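# Flip a bar-code-down carton and restack it bar code up

## Task

Find the carton lying bar code down on top of a stack, turn it over, and set it back on top of a stack so that its bar code faces up, it points the same way as the cartons beneath it, and it is aligned with them. Then open the gripper and move the arm away. The carton must stay in place by itself; if it only stays because the robot holds it, the goal is not met.

## Robot and tools

Robot: two 6-joint arms, left_arm and right_arm, each with a parallel two-finger gripper. Scene frame: origin on the table top midway between the arms, +z up, +x out over the table, left_arm on the +y side. The names left and right refer to the arms, not to image sides. left_arm base is at (-0.045, +0.314, 0) m, quat_wxyz (+0.997, 0, 0, +0.083); right_arm base at (-0.043, -0.297, 0) m, quat_wxyz (+0.998, 0, 0, -0.055).

Joint order, used in every row and every per-joint list: shoulder (joint2), elbow (joint3), waist (joint1), wrist pitch (joint4), wrist yaw (joint5), wrist roll (joint6). Stated ranges in rad: shoulder 0.000 to 3.142, elbow 0.000 to 3.142, waist -2.618 to 3.054, wrist pitch -1.571 to 1.571, wrist yaw -1.571 to 1.571, wrist roll -2.094 to 2.094. The true end may differ by up to 0.036 rad either way.

Gripper: fingers point along its +z axis and close along its y axis. end_effector_position is the point between the pads, roughly 1 cm behind the fingertips. The wrist camera mount adds bulk near the gripper.

A row is one flat list of 14 numbers, each in [-1, 1]: left_arm's 6 joint values then its opening, followed by right_arm's 6 joint values and opening. Both arms are always included. Joint values are offsets, scaled so 1.0 equals 1.258 rad (shoulder), 1.238 (elbow), 1.202 (waist), 2.073 (wrist pitch), 2.022 (wrist yaw and roll). Opening is absolute: +1 fully open, -1 closed. Optionally 12 extra numbers from 0 to 1 follow: a per-joint stiffness multiplier, left's 6 then right's 6 in the joint order, lasting until replaced.

execute_actions(actions): a list of up to 15 actions; each action is a list of up to 15 rows, one per 1/30 s step, with the last row repeated to fill 15 steps (0.5 s). Joint offsets are measured from the angles at the start of that action (for the first action, from the last reported angles), not from the previous row. An empty list just returns state and images. An action asking any joint to go more than 0.036 rad beyond its range is rejected for both arms; if the first action or a malformed one fails, nothing in the call runs. A joint pushed past its real end stops there and the result may say "joint sent to its limit"; absence of that line proves nothing.

move(target, speed, blocking): target is one row as above; its offsets count from the Joint positions in the latest result showing them. All joints follow paths that finish together, so the gripper traces a curve and does not avoid obstacles or the other arm. speed (rad/s, 0.01 to 2, default 0.5) caps the joint with the longest path; paths last 0.5 to 10 s and are cut off at 10 s. Finger values are sent at once. Faster motion and targets deeper past contact mean harder impacts and pressing. The result adds a move: line with the ending (done, off_target, moving, held, fault), limits=held or limits=none, and the joint farthest from target per arm. With blocking=false you get a result after 0.5 s; until a result shows the move finished, rows and moves are refused, so use wait or stop.

wait(seconds, 0 to 10) lets time pass with the last command held. stop() brakes a running move (needs room). zoom_image(camera, region=[x0,y0,x1,y1], at most 504x504 px) magnifies a camera's latest image. read_manual gives licence text only. finished_scene(scene) ends the current scene; pass its number, only once the carton rests correctly and the gripper has let go and moved clear.

Motion limits: each joint's target is kept within a lead of its measured angle (waist 0.202, shoulder 0.258, elbow 0.238, wrist pitch 0.573, wrist yaw and roll 0.522 rad), and targets that would move the gripper over 70 mm from where it is are scaled back, so big changes take several actions; finish an incomplete motion with a new command. Arms can droop under zero offsets; in a reply's first call send offsets back to the wanted angles, then zeros.

Results: a state line per arm with end_effector_position (m) and end_effector_quat_wxyz in the scene frame (less accurate at long reach); Joint positions and Joint velocities per arm in joint order plus finger gap (m, 0.094 fully open); Joint targets; grip_measured on the command scale; step readings, with HELD marking held-back steps; "joint command not followed" when the clearance check altered targets; FAULT or MOTOR HOT lines. Images come from cam_high, cam_low, cam_left_wrist, cam_right_wrist, each 504x504.

Gripping: command about 0.03 below grip_measured for a firm hold, less for a lighter one. Grip force here is reduced to roughly 13 to 25 N per pad, so a heavy or slippery carton can slip; grasp well and move gently. Things may tug on the held carton or nudge loose ones.

Avoid: dropping or slamming the carton, knocking anything off the table, hard pushes, letting the arms collide or press on each other, and holding loads long (motors heat; at 90 °C an arm halts for 10 s, at 100 °C it goes limp and falls).

Each tool is called after ">>>" as name(argument=value, ...) on one line, values as JSON.

## Session

>>> execute_actions(actions=[])

Scene clock: 0.00 s.
left_arm: end_effector_position=(+0.0348, +0.5439, +0.3786) grip_measured=+1.000 end_effector_quat_wxyz=(-0.383, +0.883, -0.270, -0.025) | right_arm: end_effector_position=(+0.1643, -0.4608, +0.2265) grip_measured=+1.000 end_effector_quat_wxyz=(+0.264, +0.065, +0.960, +0.072)
Joint names: [shoulder, elbow, waist, wrist pitch, wrist yaw, wrist roll]
Joint positions: left_arm=[ 1.142  1.79   0.952 -1.444 -0.157 -1.366  0.094] | right_arm=[ 1.336  1.383 -0.898 -1.4   -0.513 -0.815  0.094]
Joint velocities: left_arm=[-0.007 -0.012 -0.012 -0.037 -0.066 -0.051  0.   ] | right_arm=[ 0.007 -0.007 -0.002  0.007 -0.037 -0.037  0.   ]
Joint targets: left_arm=[1.137 1.799 0.952 -1.443 -0.162 -1.363] | right_arm=[1.328 1.393 -0.898 -1.399 -0.528 -0.815]
Joint stiffness scale: left_arm=[1. 1. 1. 1. 1. 1.] | right_arm=[1. 1. 1. 1. 1. 1.]

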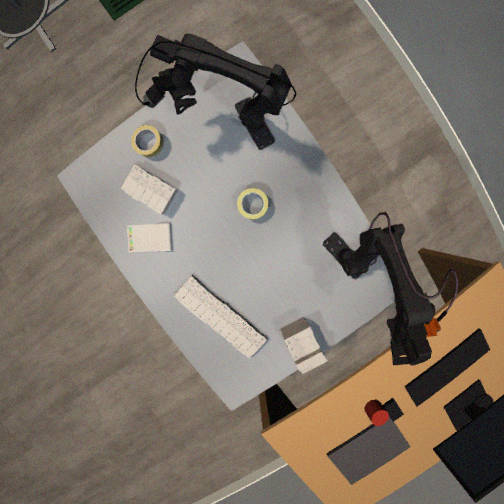

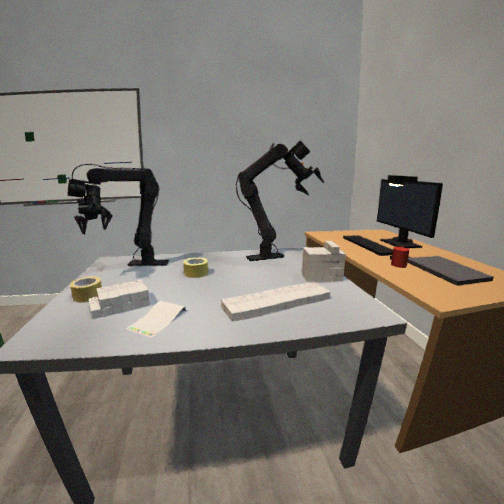

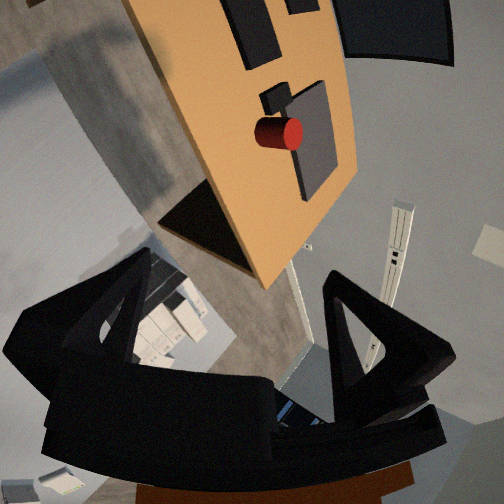

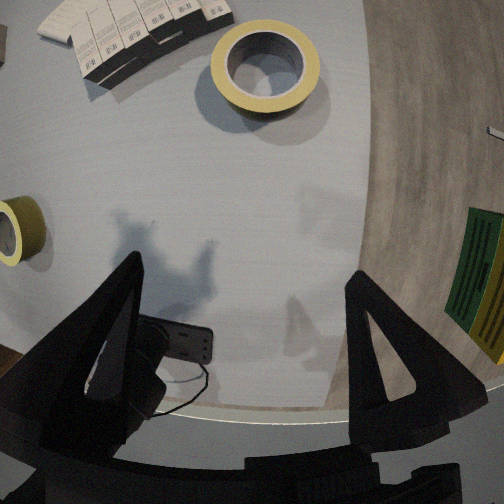

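>>> zoom_image(camera="cam_high", region=[240, 290, 360, 410])

>>> zoom_image(camera="cam_low", region=[270, 220, 370, 320])

>>> zoom_image(camera="cam_high", region=[90, 110, 290, 310])

>>> zoom_image(camera="cam_low", region=[60, 240, 340, 360])

Region (240, 290, 360, 410) of cam_high's 504x504 image, scaled by 4.200, with more detail than that image has.

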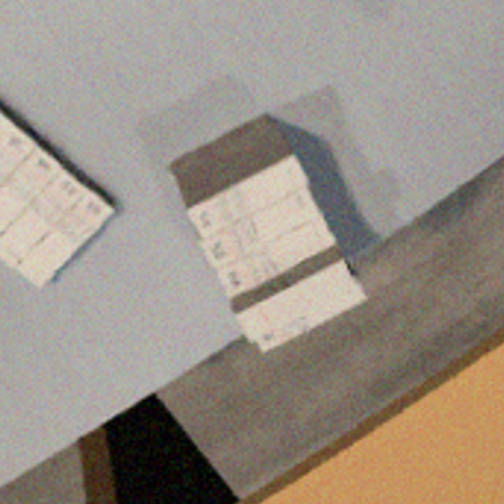

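Region (270, 220, 370, 320) of cam_low's 504x504 image, scaled by 5.040, with more detail than that image has.

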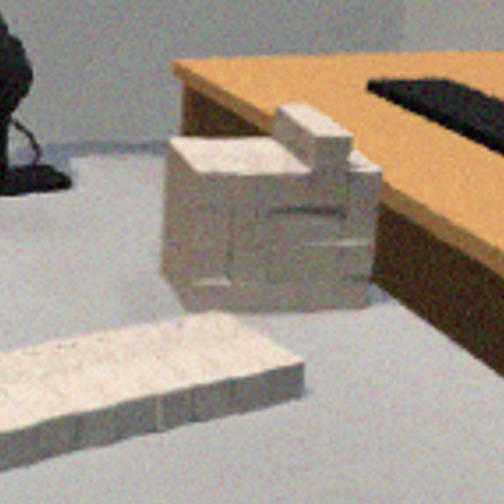

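Region (90, 110, 290, 310) of cam_high's 504x504 image, scaled by 2.520, with more detail than that image has.

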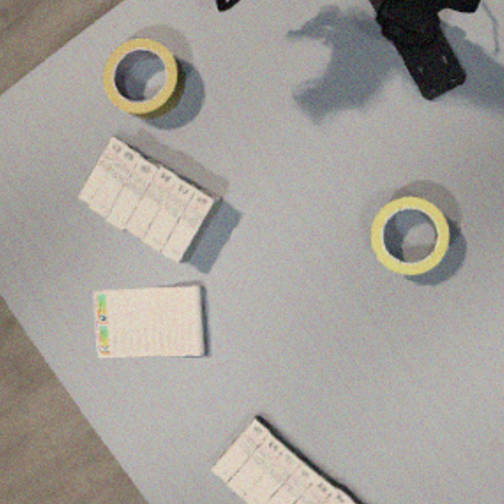

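Region (60, 240, 340, 360) of cam_low's 504x504 image, scaled by 1.800, with more detail than that image has; it fills the top 216 rows of this view, and the rest is white.

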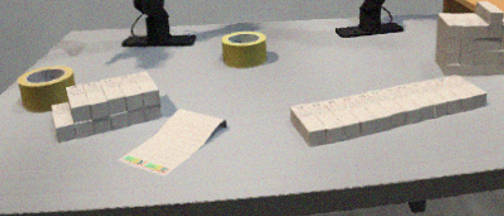

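>>> move(target=[0.4436,0.0889,-0.534,-0.027,0.0776,0.997,1, 0.1,-0.3,1.0,0.62,0.254,-0.373,1], speed=1.0)

Scene clock: 104.70 s.
left_arm: end_effector_position=(+0.2607, +0.4779, +0.2381) grip_measured=+1.000 end_effector_quat_wxyz=(+0.102, +0.077, +0.989, +0.070) | right_arm: end_effector_position=(+0.3942, -0.2119, +0.1934) grip_measured=+1.000 end_effector_quat_wxyz=(-0.368, +0.678, -0.560, +0.302)
Joint names: [shoulder, elbow, waist, wrist pitch, wrist yaw, wrist roll]
Joint positions: left_arm=[ 1.699  1.861  0.318 -1.484 -0.011  0.64   0.094] | right_arm=[ 1.461  1.014  0.3   -0.132 -0.003 -1.57   0.094]
Joint velocities: left_arm=[ 0.007 -0.002 -0.007 -0.037 -0.022 -0.051  0.   ] | right_arm=[-0.017  0.002  0.002 -0.007 -0.007  0.037  0.   ]
Joint targets: left_arm=[1.700 1.900 0.310 -1.500 -0.000 0.650] | right_arm=[1.462 1.011 0.305 -0.115 0.001 -1.569]
Joint stiffness scale: left_arm=[1. 1. 1. 1. 1. 1.] | right_arm=[1. 1. 1. 1. 1. 1.]
move: off_target (left_arm); limits=none; left_arm: farthest joint: the elbow, 0.040 radians from its target (0.110 radians at the start); right_arm: farthest joint: the wrist pitch, 0.017 radians from its target (1.285 radians at the start)

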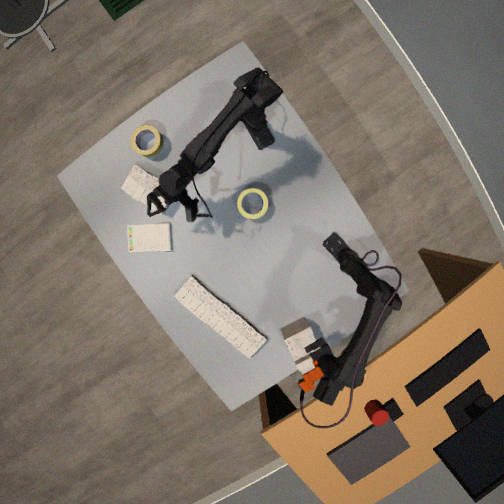

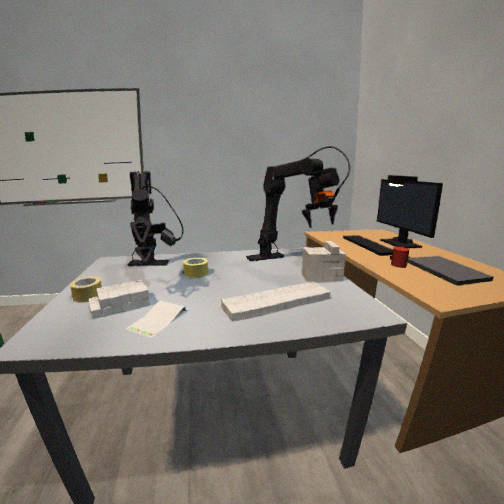

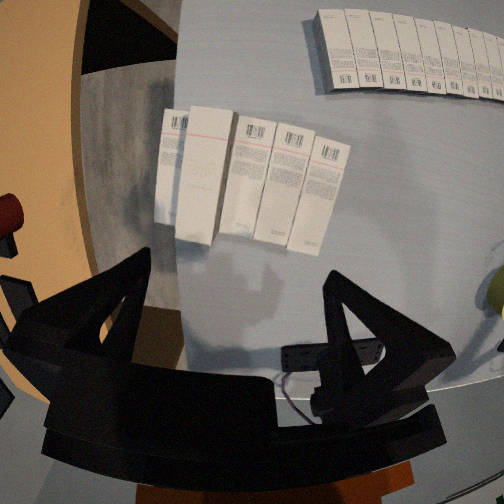

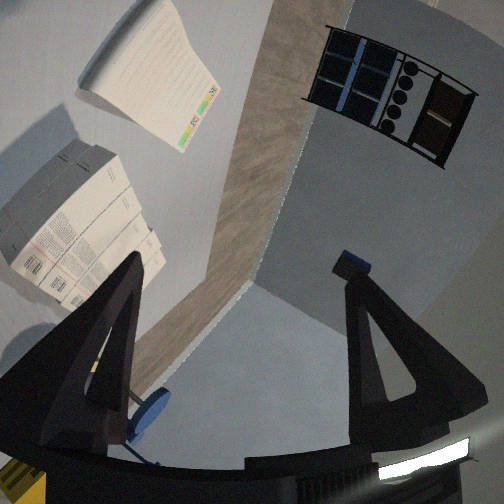

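>>> zoom_image(camera="cam_high", region=[160, 260, 360, 410])

>>> zoom_image(camera="cam_low", region=[240, 140, 380, 300])

Region (160, 260, 360, 410) of cam_high's 504x504 image, scaled by 2.520, with more detail than that image has; it fills the top 378 rows of this view, and the rest is white.

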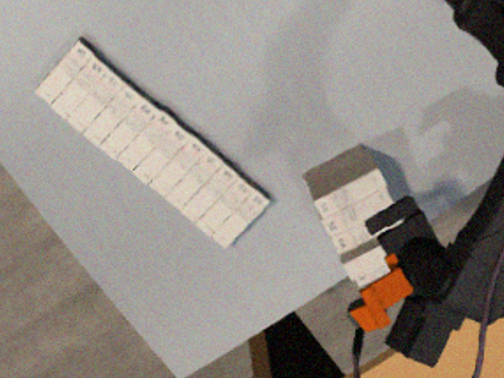

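Region (240, 140, 380, 300) of cam_low's 504x504 image, scaled by 3.150, with more detail than that image has; it fills the left 441 columns of this view, and the rest is white.

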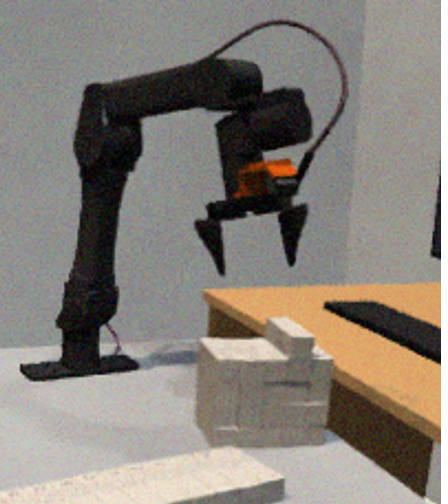

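>>> move(target=[0.2337,0.2237,0.097,0.0285,0.126,0.041,1, 0.106,-0.47,0.786,0.635,0,0,1], speed=1.0)

Scene clock: 147.43 s.
left_arm: end_effector_position=(+0.3275, +0.5159, +0.2088) grip_measured=+1.000 end_effector_quat_wxyz=(+0.162, +0.073, +0.984, -0.020) | right_arm: end_effector_position=(+0.1382, +0.0901, +0.1854) grip_measured=+1.000 end_effector_quat_wxyz=(+0.693, -0.687, +0.153, -0.155)
Joint names: [shoulder, elbow, waist, wrist pitch, wrist yaw, wrist roll]
Joint positions: left_arm=[ 1.992  2.101  0.425 -1.444  0.23   0.712  0.094] | right_arm=[ 1.59   0.437  1.239  1.163 -0.004 -1.572  0.094]
Joint velocities: left_arm=[ 0.017 -0.002  0.002  0.051 -0.022 -0.051  0.   ] | right_arm=[ 0.012 -0.017 -0.002 -0.051 -0.051 -0.007  0.   ]
Joint targets: left_arm=[1.993 2.138 0.435 -1.425 0.244 0.722] | right_arm=[1.594 0.432 1.245 1.184 -0.003 -1.570]
Joint stiffness scale: left_arm=[1. 1. 1. 1. 1. 1.] | right_arm=[1. 1. 1. 1. 1. 1.]
move: off_target (left_arm, right_arm); limits=none; left_arm: farthest joint: the elbow, 0.037 radians from its target (0.277 radians at the start); right_arm: farthest joint: the wrist pitch, 0.022 radians from its target (1.316 radians at the start)

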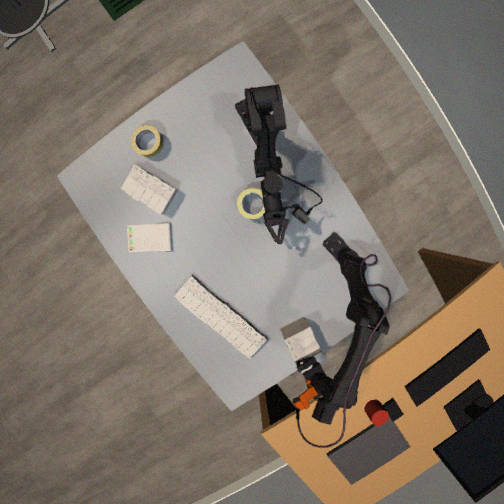

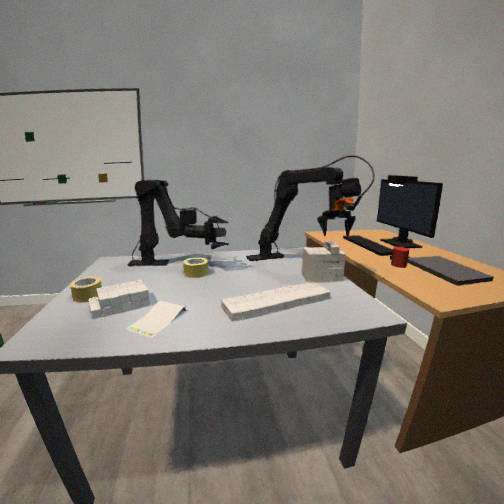

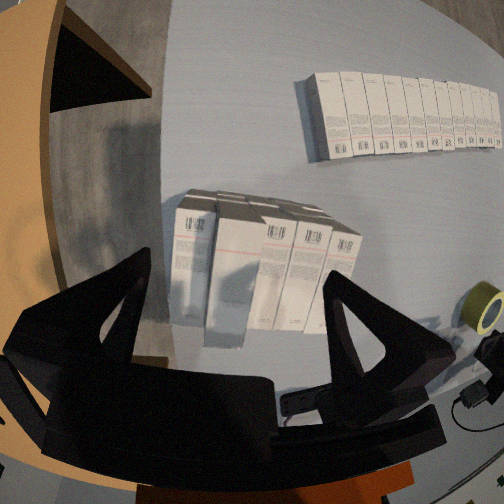

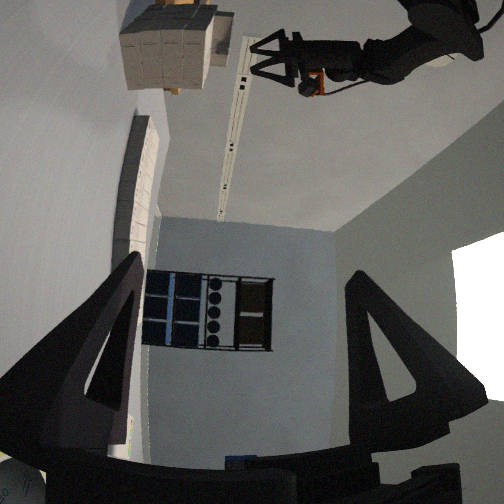

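>>> zoom_image(camera="cam_right_wrist", region=[100, 0, 360, 120])

>>> zoom_image(camera="cam_high", region=[250, 300, 370, 420])

Region (100, 0, 360, 120) of cam_right_wrist's 504x504 image, scaled by 1.938, with more detail than that image has; it fills the top 233 rows of this view, and the rest is white.

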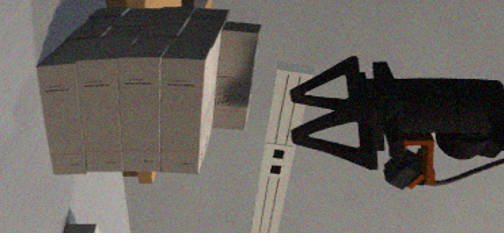

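Region (250, 300, 370, 420) of cam_high's 504x504 image, scaled by 4.200, with more detail than that image has.

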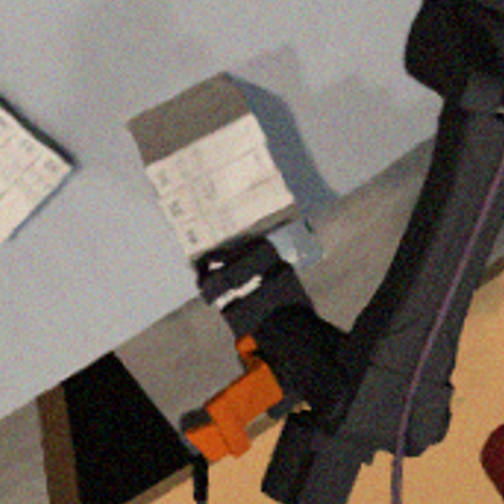

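>>> move(target=[-0.1073,-0.319,0.039,0.161,0.01,0.0163,1, 0.003,-0.004,0.005,0.01,0,0,1], speed=0.4)

>>> zoom_image(camera="cam_right_wrist", region=[100, 0, 360, 120])

Scene clock: 176.43 s.
left_arm: end_effector_position=(+0.3187, +0.5269, +0.1494) grip_measured=+1.000 end_effector_quat_wxyz=(+0.175, +0.069, +0.982, -0.008) | right_arm: end_effector_position=(+0.1382, +0.0901, +0.1855) grip_measured=+1.000 end_effector_quat_wxyz=(+0.693, -0.687, +0.152, -0.156)
Joint names: [shoulder, elbow, waist, wrist pitch, wrist yaw, wrist roll]
Joint positions: left_arm=[ 1.896  1.718  0.461 -1.129  0.236  0.734  0.094] | right_arm=[ 1.59   0.437  1.239  1.163 -0.004 -1.575  0.094]
Joint velocities: left_arm=[-0.002 -0.012  0.007  0.081 -0.022 -0.066  0.   ] | right_arm=[-0.002  0.002  0.002  0.007 -0.066 -0.022  0.   ]
Joint targets: left_arm=[1.857 1.706 0.472 -1.110 0.250 0.745] | right_arm=[1.594 0.432 1.245 1.184 -0.004 -1.572]
Joint stiffness scale: left_arm=[1. 1. 1. 1. 1. 1.] | right_arm=[1. 1. 1. 1. 1. 1.]
move: off_target (left_arm, right_arm); limits=none; left_arm: farthest joint: the shoulder, 0.039 radians from its target (0.135 radians at the start); right_arm: farthest joint: the wrist pitch, 0.021 radians from its target (0.021 radians at the start)

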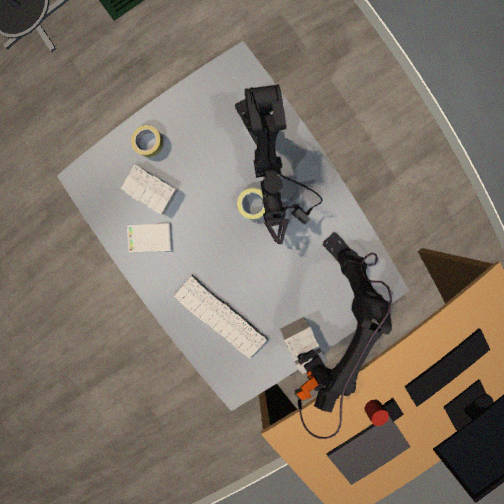

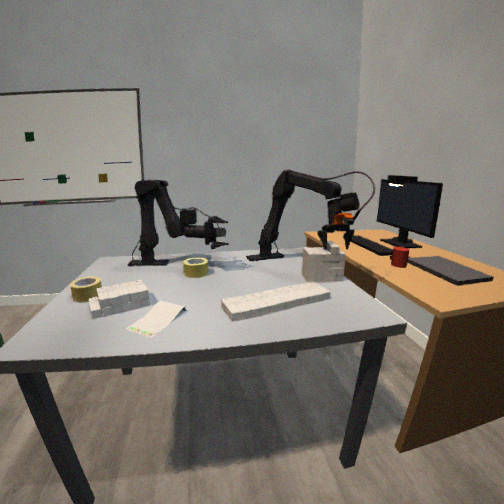

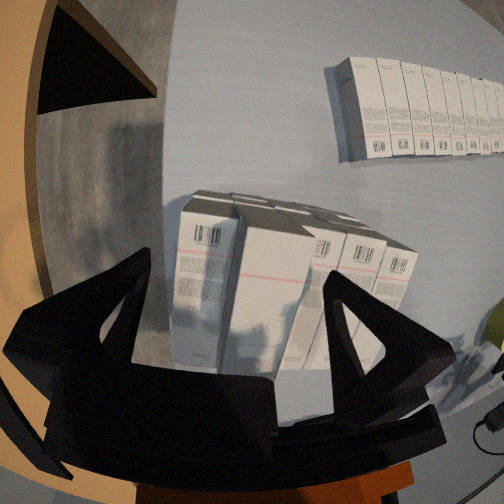

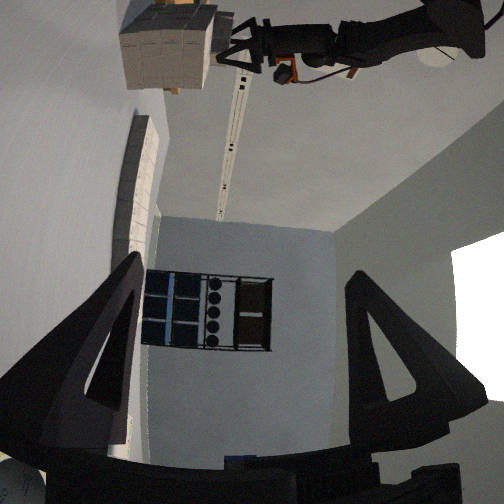

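Region (100, 0, 360, 120) of cam_right_wrist's 504x504 image, scaled by 1.938, with more detail than that image has; it fills the top 233 rows of this view, and the rest is white.

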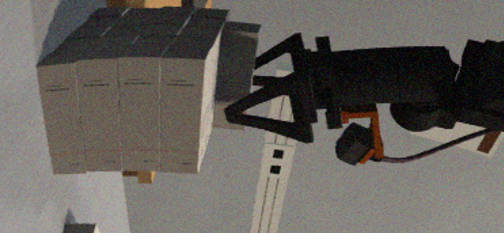

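>>> execute_actions(actions=[[[-0.036,-0.011,0.009,0.010,0.007,0.005,1,0.003,-0.004,0.005,0.01,0,0,1],[-0.041,-0.017,0.010,0.011,0.007,0.005,1,0.003,-0.004,0.005,0.01,0,0,1],[-0.046,-0.024,0.010,0.012,0.007,0.005,1,0.003,-0.004,0.005,0.01,0,0,1],[-0.051,-0.031,0.010,0.013,0.007,0.005,1,0.003,-0.004,0.005,0.01,0,0,1],[-0.056,-0.038,0.011,0.014,0.007,0.005,1,0.003,-0.004,0.005,0.01,0,0,1],[-0.061,-0.045,0.011,0.014,0.007,0.005,1,0.003,-0.004,0.005,0.01,0,0,1],[-0.066,-0.053,0.012,0.015,0.007,0.005,1,0.003,-0.004,0.005,0.01,0,0,1],[-0.071,-0.060,0.012,0.016,0.007,0.005,1,0.003,-0.004,0.005,0.01,0,0,1],[-0.076,-0.067,0.012,0.017,0.007,0.005,1,0.003,-0.004,0.005,0.01,0,0,1],[-0.081,-0.074,0.013,0.018,0.007,0.005,1,0.003,-0.004,0.005,0.01,0,0,1],[-0.086,-0.082,0.013,0.019,0.007,0.005,1,0.003,-0.004,0.005,0.01,0,0,1],[-0.090,-0.089,0.013,0.020,0.007,0.005,1,0.003,-0.004,0.005,0.01,0,0,1],[-0.093,-0.095,0.014,0.021,0.007,0.005,1,0.003,-0.004,0.005,0.01,0,0,1],[-0.096,-0.100,0.014,0.021,0.007,0.005,1,0.003,-0.004,0.005,0.01,0,0,1],[-0.096,-0.103,0.014,0.021,0.007,0.005,1,0.003,-0.004,0.005,0.01,0,0,1]]])

>>> wait(seconds=0.5)

Scene clock: 195.93 s.
left_arm: end_effector_position=(+0.3015, +0.5145, +0.1512) grip_measured=+1.000 end_effector_quat_wxyz=(+0.175, +0.069, +0.982, -0.008) | right_arm: end_effector_position=(+0.1382, +0.0901, +0.1855) grip_measured=+1.000 end_effector_quat_wxyz=(+0.693, -0.687, +0.151, -0.157)
Joint names: [shoulder, elbow, waist, wrist pitch, wrist yaw, wrist roll]
Joint positions: left_arm=[ 1.811  1.615  0.461 -1.111  0.236  0.734  0.094] | right_arm=[ 1.59   0.437  1.239  1.163 -0.004 -1.576  0.094]
Joint velocities: left_arm=[-0.085 -0.193  0.002  0.007  0.007  0.037  0.   ] | right_arm=[ 0.002 -0.007  0.012 -0.051 -0.037  0.007  0.   ]
Joint targets: left_arm=[1.775 1.591 0.477 -1.086 0.250 0.744] | right_arm=[1.594 0.432 1.245 1.184 -0.004 -1.574]
Joint stiffness scale: left_arm=[1. 1. 1. 1. 1. 1.] | right_arm=[1. 1. 1. 1. 1. 1.]
Step readings (joint positions):
0: left_arm=[1.896 1.718 0.461 -1.129 0.236 0.734] | right_arm=[1.590 0.437 1.239 1.163 -0.004 -1.575]
1: left_arm=[1.896 1.718 0.461 -1.129 0.236 0.734] | right_arm=[1.590 0.437 1.239 1.163 -0.004 -1.575]
2: left_arm=[1.895 1.717 0.461 -1.128 0.236 0.734] | right_arm=[1.590 0.437 1.239 1.163 -0.004 -1.575]
4: left_arm=[1.885 1.706 0.461 -1.123 0.236 0.734] | right_arm=[1.590 0.437 1.239 1.163 -0.004 -1.576]
8: left_arm=[1.853 1.674 0.461 -1.120 0.236 0.734] | right_arm=[1.590 0.437 1.239 1.163 -0.004 -1.576]
15: Joint positions above

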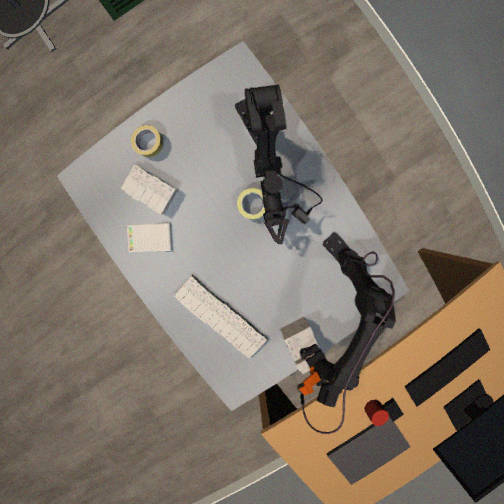

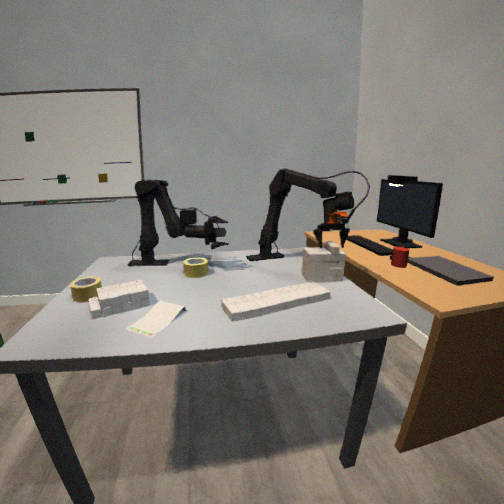

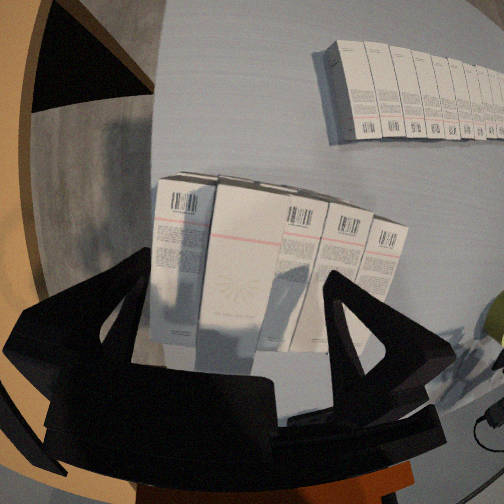

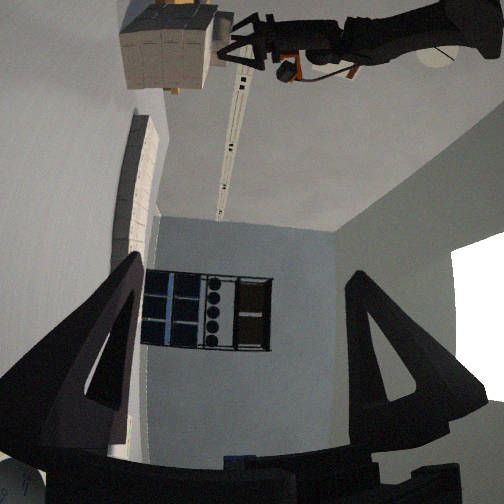

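Scene clock: 196.43 s.
left_arm: end_effector_position=(+0.2994, +0.5155, +0.1490) grip_measured=+1.000 end_effector_quat_wxyz=(+0.174, +0.066, +0.982, -0.009) | right_arm: end_effector_position=(+0.1382, +0.0901, +0.1855) grip_measured=+1.000 end_effector_quat_wxyz=(+0.693, -0.687, +0.151, -0.157)
Joint names: [shoulder, elbow, waist, wrist pitch, wrist yaw, wrist roll]
Joint positions: left_arm=[ 1.808  1.604  0.466 -1.105  0.236  0.734  0.094] | right_arm=[ 1.59   0.437  1.239  1.163 -0.004 -1.577  0.094]
Joint velocities: left_arm=[ 0.017 -0.007 -0.002 -0.007  0.022 -0.037  0.   ] | right_arm=[-0.002  0.007 -0.012 -0.007  0.022 -0.022  0.   ]
Joint targets: left_arm=[1.775 1.591 0.477 -1.086 0.250 0.744] | right_arm=[1.594 0.432 1.245 1.184 -0.004 -1.575]
Joint stiffness scale: left_arm=[1. 1. 1. 1. 1. 1.] | right_arm=[1. 1. 1. 1. 1. 1.]
wait: 0.50 s; at rest by 0.43 s

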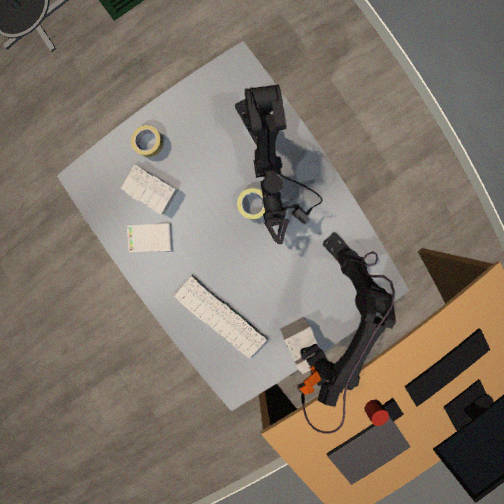

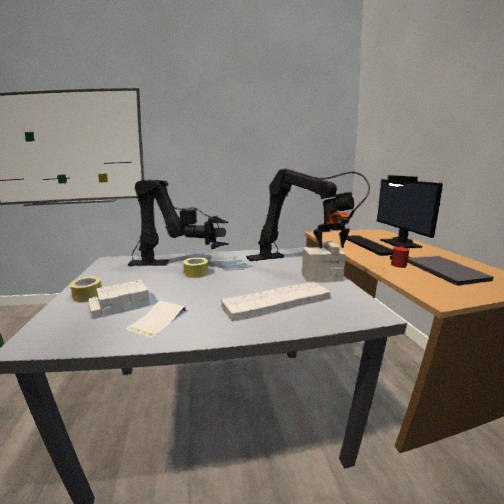

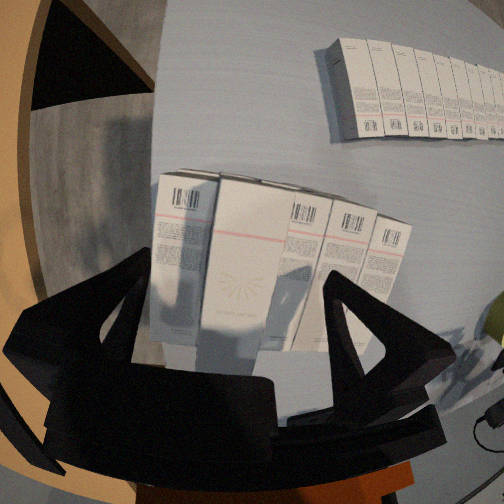

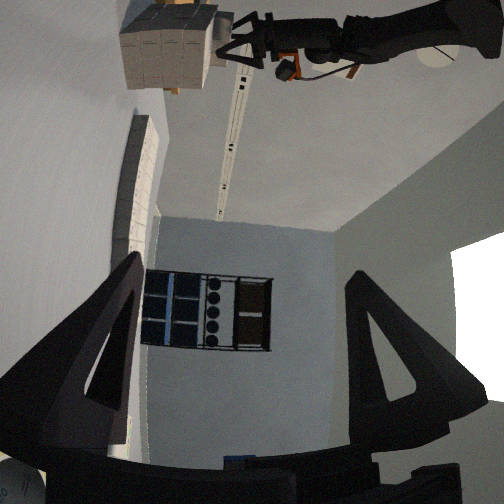

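>>> zoom_image(camera="cam_right_wrist", region=[170, 0, 300, 100])

>>> zoom_image(camera="cam_low", region=[290, 200, 370, 290])

Region (170, 0, 300, 100) of cam_right_wrist's 504x504 image, scaled by 3.877, with more detail than that image has; it fills the top 388 rows of this view, and the rest is white.

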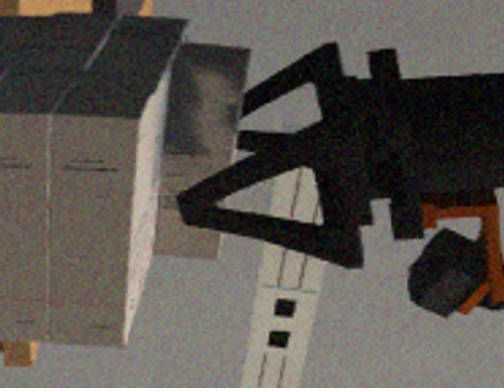

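Region (290, 200, 370, 290) of cam_low's 504x504 image, scaled by 5.600, with more detail than that image has.

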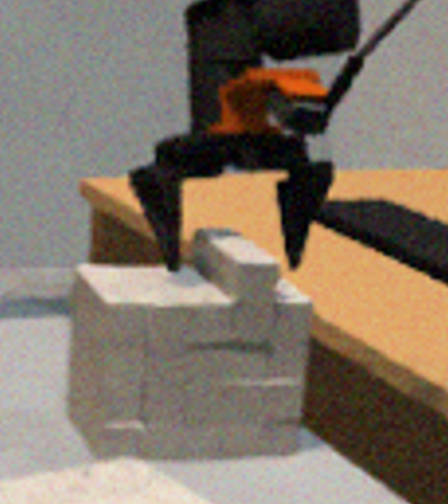

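>>> execute_actions(actions=[[[-0.026,-0.021,0.009,0.009,0.007,0.005,0.8,0.003,-0.004,0.005,0.01,0,0,1],[-0.026,-0.021,0.009,0.009,0.007,0.005,0.6,0.003,-0.004,0.005,0.01,0,0,1],[-0.026,-0.021,0.009,0.009,0.007,0.005,0.4,0.003,-0.004,0.005,0.01,0,0,1],[-0.026,-0.021,0.009,0.009,0.007,0.005,0.2,0.003,-0.004,0.005,0.01,0,0,1],[-0.026,-0.021,0.009,0.009,0.007,0.005,0.05,0.003,-0.004,0.005,0.01,0,0,1],[-0.026,-0.021,0.009,0.009,0.007,0.005,-0.05,0.003,-0.004,0.005,0.01,0,0,1],[-0.026,-0.021,0.009,0.009,0.007,0.005,-0.1,0.003,-0.004,0.005,0.01,0,0,1],[-0.026,-0.021,0.009,0.009,0.007,0.005,-0.14,0.003,-0.004,0.005,0.01,0,0,1],[-0.026,-0.021,0.009,0.009,0.007,0.005,-0.18,0.003,-0.004,0.005,0.01,0,0,1],[-0.026,-0.021,0.009,0.009,0.007,0.005,-0.21,0.003,-0.004,0.005,0.01,0,0,1],[-0.026,-0.021,0.009,0.009,0.007,0.005,-0.24,0.003,-0.004,0.005,0.01,0,0,1],[-0.026,-0.021,0.009,0.009,0.007,0.005,-0.27,0.003,-0.004,0.005,0.01,0,0,1],[-0.026,-0.021,0.009,0.009,0.007,0.005,-0.30,0.003,-0.004,0.005,0.01,0,0,1],[-0.026,-0.021,0.009,0.009,0.007,0.005,-0.33,0.003,-0.004,0.005,0.01,0,0,1],[-0.026,-0.021,0.009,0.009,0.007,0.005,-0.36,0.003,-0.004,0.005,0.01,0,0,1]]])

>>> wait(seconds=0.5)

Scene clock: 213.80 s.
left_arm: end_effector_position=(+0.2994, +0.5155, +0.1489) grip_measured=-0.340 end_effector_quat_wxyz=(+0.174, +0.066, +0.982, -0.009) | right_arm: end_effector_position=(+0.1382, +0.0901, +0.1855) grip_measured=+1.000 end_effector_quat_wxyz=(+0.693, -0.687, +0.150, -0.157)
Joint names: [shoulder, elbow, waist, wrist pitch, wrist yaw, wrist roll]
Joint positions: left_arm=[ 1.808  1.603  0.466 -1.105  0.236  0.734  0.031] | right_arm=[ 1.59   0.437  1.239  1.163 -0.004 -1.579  0.094]
Joint velocities: left_arm=[-0.002 -0.056  0.012 -0.037  0.022 -0.051 -0.026] | right_arm=[ 0.007 -0.007 -0.012  0.037 -0.051 -0.007  0.   ]
Joint targets: left_arm=[1.775 1.578 0.477 -1.087 0.250 0.744] | right_arm=[1.594 0.432 1.245 1.184 -0.004 -1.577]
Joint stiffness scale: left_arm=[1. 1. 1. 1. 1. 1.] | right_arm=[1. 1. 1. 1. 1. 1.]
Step readings (joint positions):
0: left_arm=[1.808 1.604 0.466 -1.105 0.236 0.734] | right_arm=[1.590 0.437 1.239 1.163 -0.004 -1.577]
1: left_arm=[1.808 1.604 0.466 -1.105 0.236 0.734] | right_arm=[1.590 0.437 1.239 1.163 -0.004 -1.577]
2: left_arm=[1.808 1.604 0.466 -1.105 0.236 0.734] | right_arm=[1.590 0.437 1.239 1.163 -0.004 -1.577]
4: left_arm=[1.808 1.604 0.466 -1.105 0.236 0.734] | right_arm=[1.590 0.437 1.239 1.163 -0.004 -1.578]
8: left_arm=[1.808 1.604 0.466 -1.105 0.236 0.734] | right_arm=[1.590 0.437 1.239 1.163 -0.004 -1.578]
15: Joint positions above

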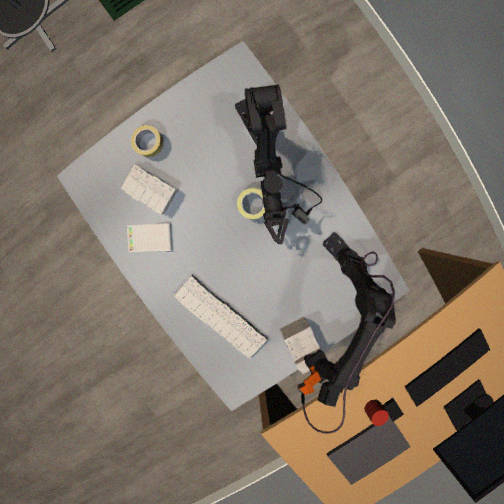

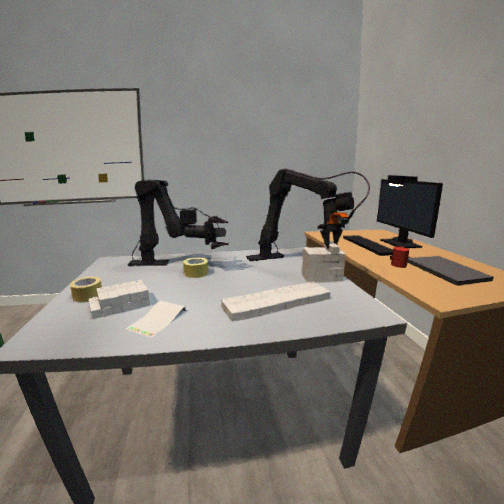

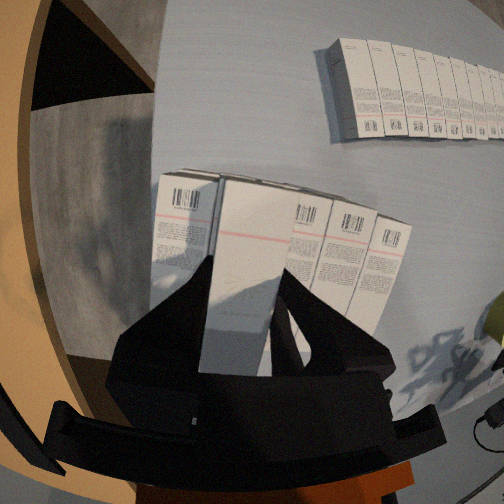

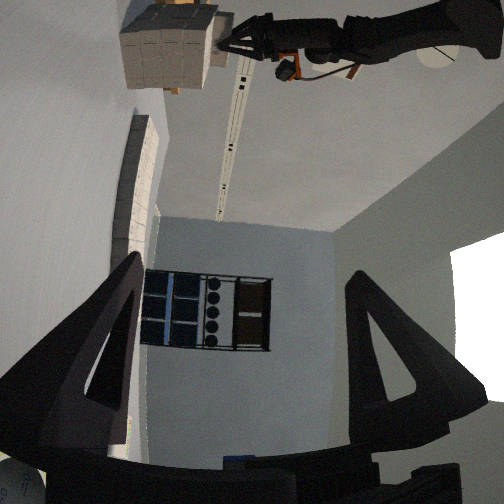

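Scene clock: 214.30 s.
left_arm: end_effector_position=(+0.2993, +0.5153, +0.1487) grip_measured=-0.342 end_effector_quat_wxyz=(+0.175, +0.066, +0.982, -0.008) | right_arm: end_effector_position=(+0.1382, +0.0901, +0.1855) grip_measured=+1.000 end_effector_quat_wxyz=(+0.693, -0.687, +0.150, -0.157)
Joint names: [shoulder, elbow, waist, wrist pitch, wrist yaw, wrist roll]
Joint positions: left_arm=[ 1.805  1.597  0.466 -1.099  0.237  0.734  0.031] | right_arm=[ 1.59   0.437  1.239  1.163 -0.004 -1.579  0.094]
Joint velocities: left_arm=[ 0.002 -0.007 -0.002 -0.11   0.022 -0.007 -0.   ] | right_arm=[-0.007  0.007  0.012 -0.007 -0.037 -0.051  0.   ]
Joint targets: left_arm=[1.776 1.578 0.477 -1.087 0.250 0.744] | right_arm=[1.594 0.432 1.245 1.184 -0.004 -1.576]
Joint stiffness scale: left_arm=[1. 1. 1. 1. 1. 1.] | right_arm=[1. 1. 1. 1. 1. 1.]
wait: 0.50 s; at rest by 0.27 s

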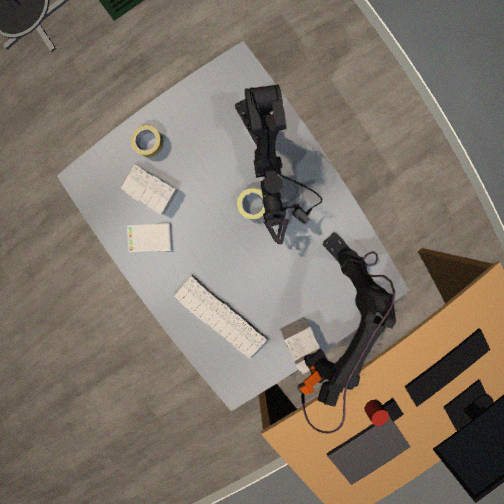

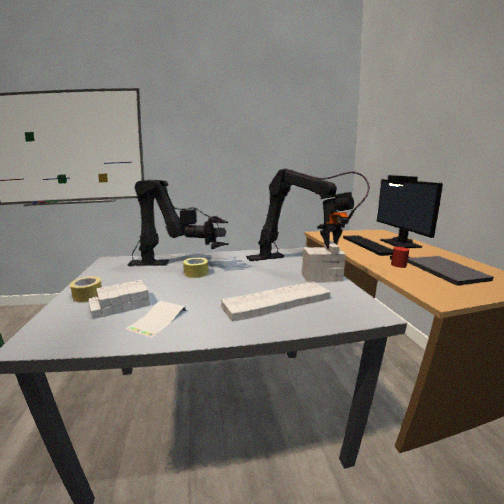

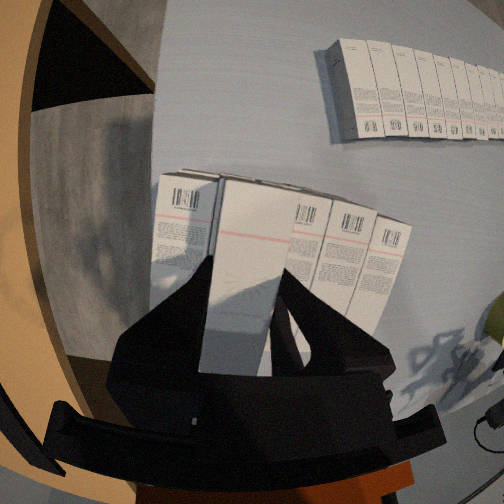

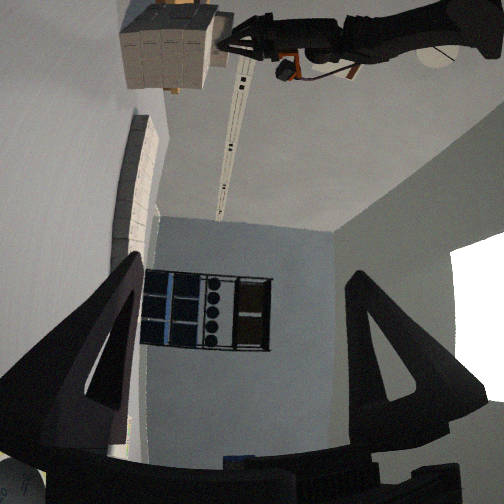

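>>> move(target=[0.02,0.259,0,-0.128,0,0,-0.375, 0.003,-0.004,-0.015,0.01,0,0.004,1], speed=0.4)

Scene clock: 249.17 s.
left_arm: end_effector_position=(+0.2966, +0.5133, +0.2160) grip_measured=-0.342 end_effector_quat_wxyz=(+0.182, +0.067, +0.981, -0.002) | right_arm: end_effector_position=(+0.1413, +0.0886, +0.1855) grip_measured=+1.000 end_effector_quat_wxyz=(+0.692, -0.687, +0.153, -0.160)
Joint names: [shoulder, elbow, waist, wrist pitch, wrist yaw, wrist roll]
Joint positions: left_arm=[ 1.819  1.882  0.466 -1.351  0.237  0.734  0.031] | right_arm=[ 1.59   0.437  1.231  1.163 -0.004 -1.58   0.094]
Joint velocities: left_arm=[-0.002 -0.022  0.002 -0.037  0.037  0.037 -0.   ] | right_arm=[ 0.007 -0.002 -0.022 -0.066  0.022 -0.066  0.   ]
Joint targets: left_arm=[1.830 1.918 0.466 -1.365 0.237 0.734] | right_arm=[1.594 0.432 1.221 1.184 -0.004 -1.571]
Joint stiffness scale: left_arm=[1. 1. 1. 1. 1. 1.] | right_arm=[1. 1. 1. 1. 1. 1.]
move: off_target (left_arm, right_arm); limits=none; left_arm: farthest joint: the elbow, 0.036 radians from its target (0.320 radians at the start); right_arm: farthest joint: the wrist pitch, 0.021 radians from its target (0.021 radians at the start)

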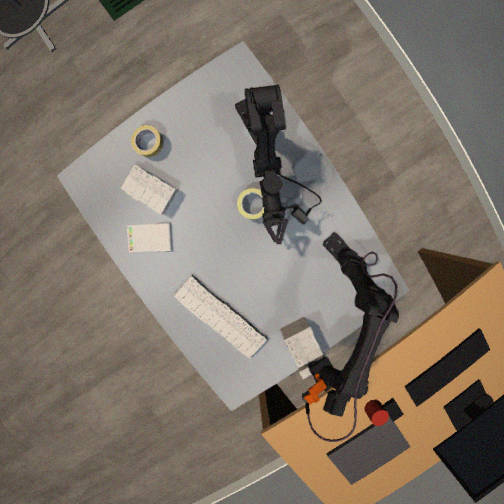

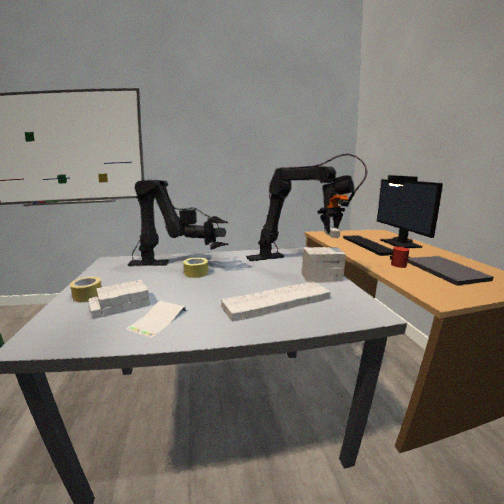

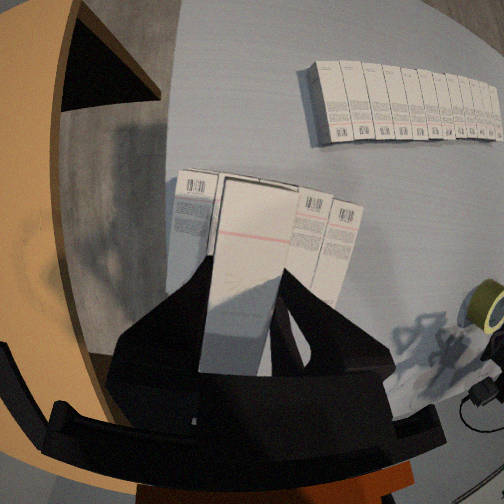

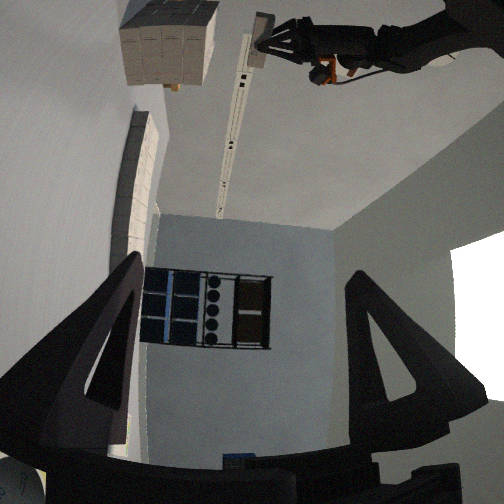

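>>> move(target=[-0.2194,-0.3037,-0.912,-0.084,-0.299,-1,-0.375, 0.003,-0.004,-0.008,0.01,0,0.004,1], speed=0.9)

Scene clock: 257.57 s.
left_arm: end_effector_position=(+0.2258, +0.2496, +0.1913) grip_measured=-0.342 end_effector_quat_wxyz=(+0.135, -0.393, +0.903, +0.108) | right_arm: end_effector_position=(+0.1413, +0.0886, +0.1855) grip_measured=+1.000 end_effector_quat_wxyz=(+0.692, -0.687, +0.152, -0.161)
Joint names: [shoulder, elbow, waist, wrist pitch, wrist yaw, wrist roll]
Joint positions: left_arm=[ 1.575  1.52  -0.623 -1.505 -0.347 -1.277  0.031] | right_arm=[ 1.59   0.437  1.231  1.163 -0.004 -1.581  0.094]
Joint velocities: left_arm=[ 0.012 -0.012 -0.002  0.051 -0.037 -0.051 -0.   ] | right_arm=[-0.007  0.002  0.007 -0.022 -0.022  0.081  0.   ]
Joint targets: left_arm=[1.543 1.506 -0.630 -1.525 -0.368 -1.288] | right_arm=[1.594 0.432 1.221 1.184 -0.004 -1.572]
Joint stiffness scale: left_arm=[1. 1. 1. 1. 1. 1.] | right_arm=[1. 1. 1. 1. 1. 1.]
move: off_target (left_arm, right_arm); limits=none; left_arm: farthest joint: the shoulder, 0.032 radians from its target (0.276 radians at the start); right_arm: farthest joint: the wrist pitch, 0.021 radians from its target (0.021 radians at the start)

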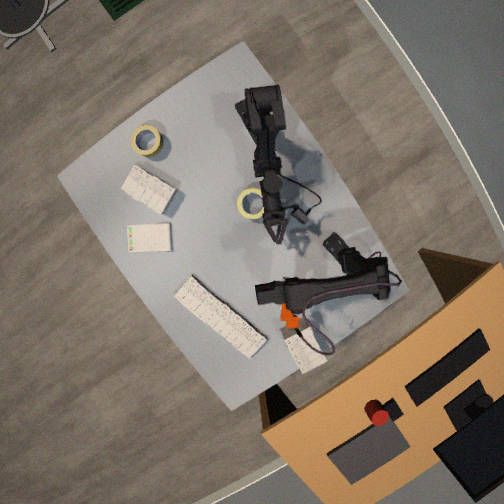

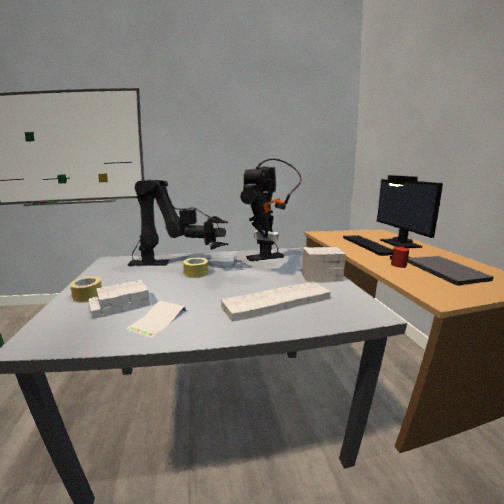

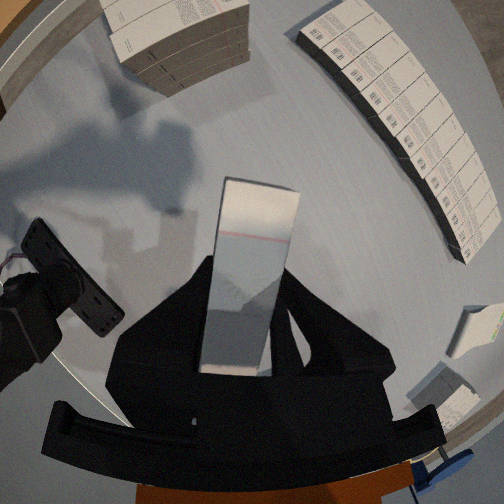

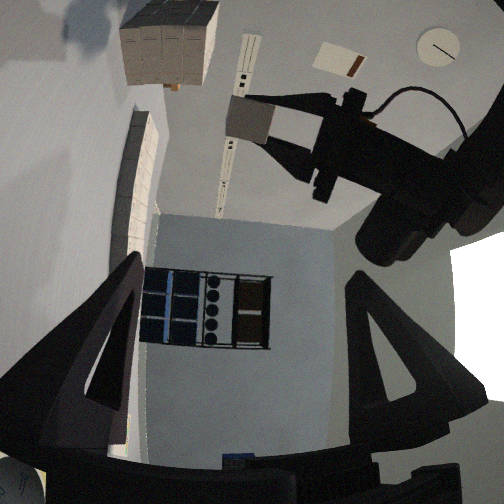

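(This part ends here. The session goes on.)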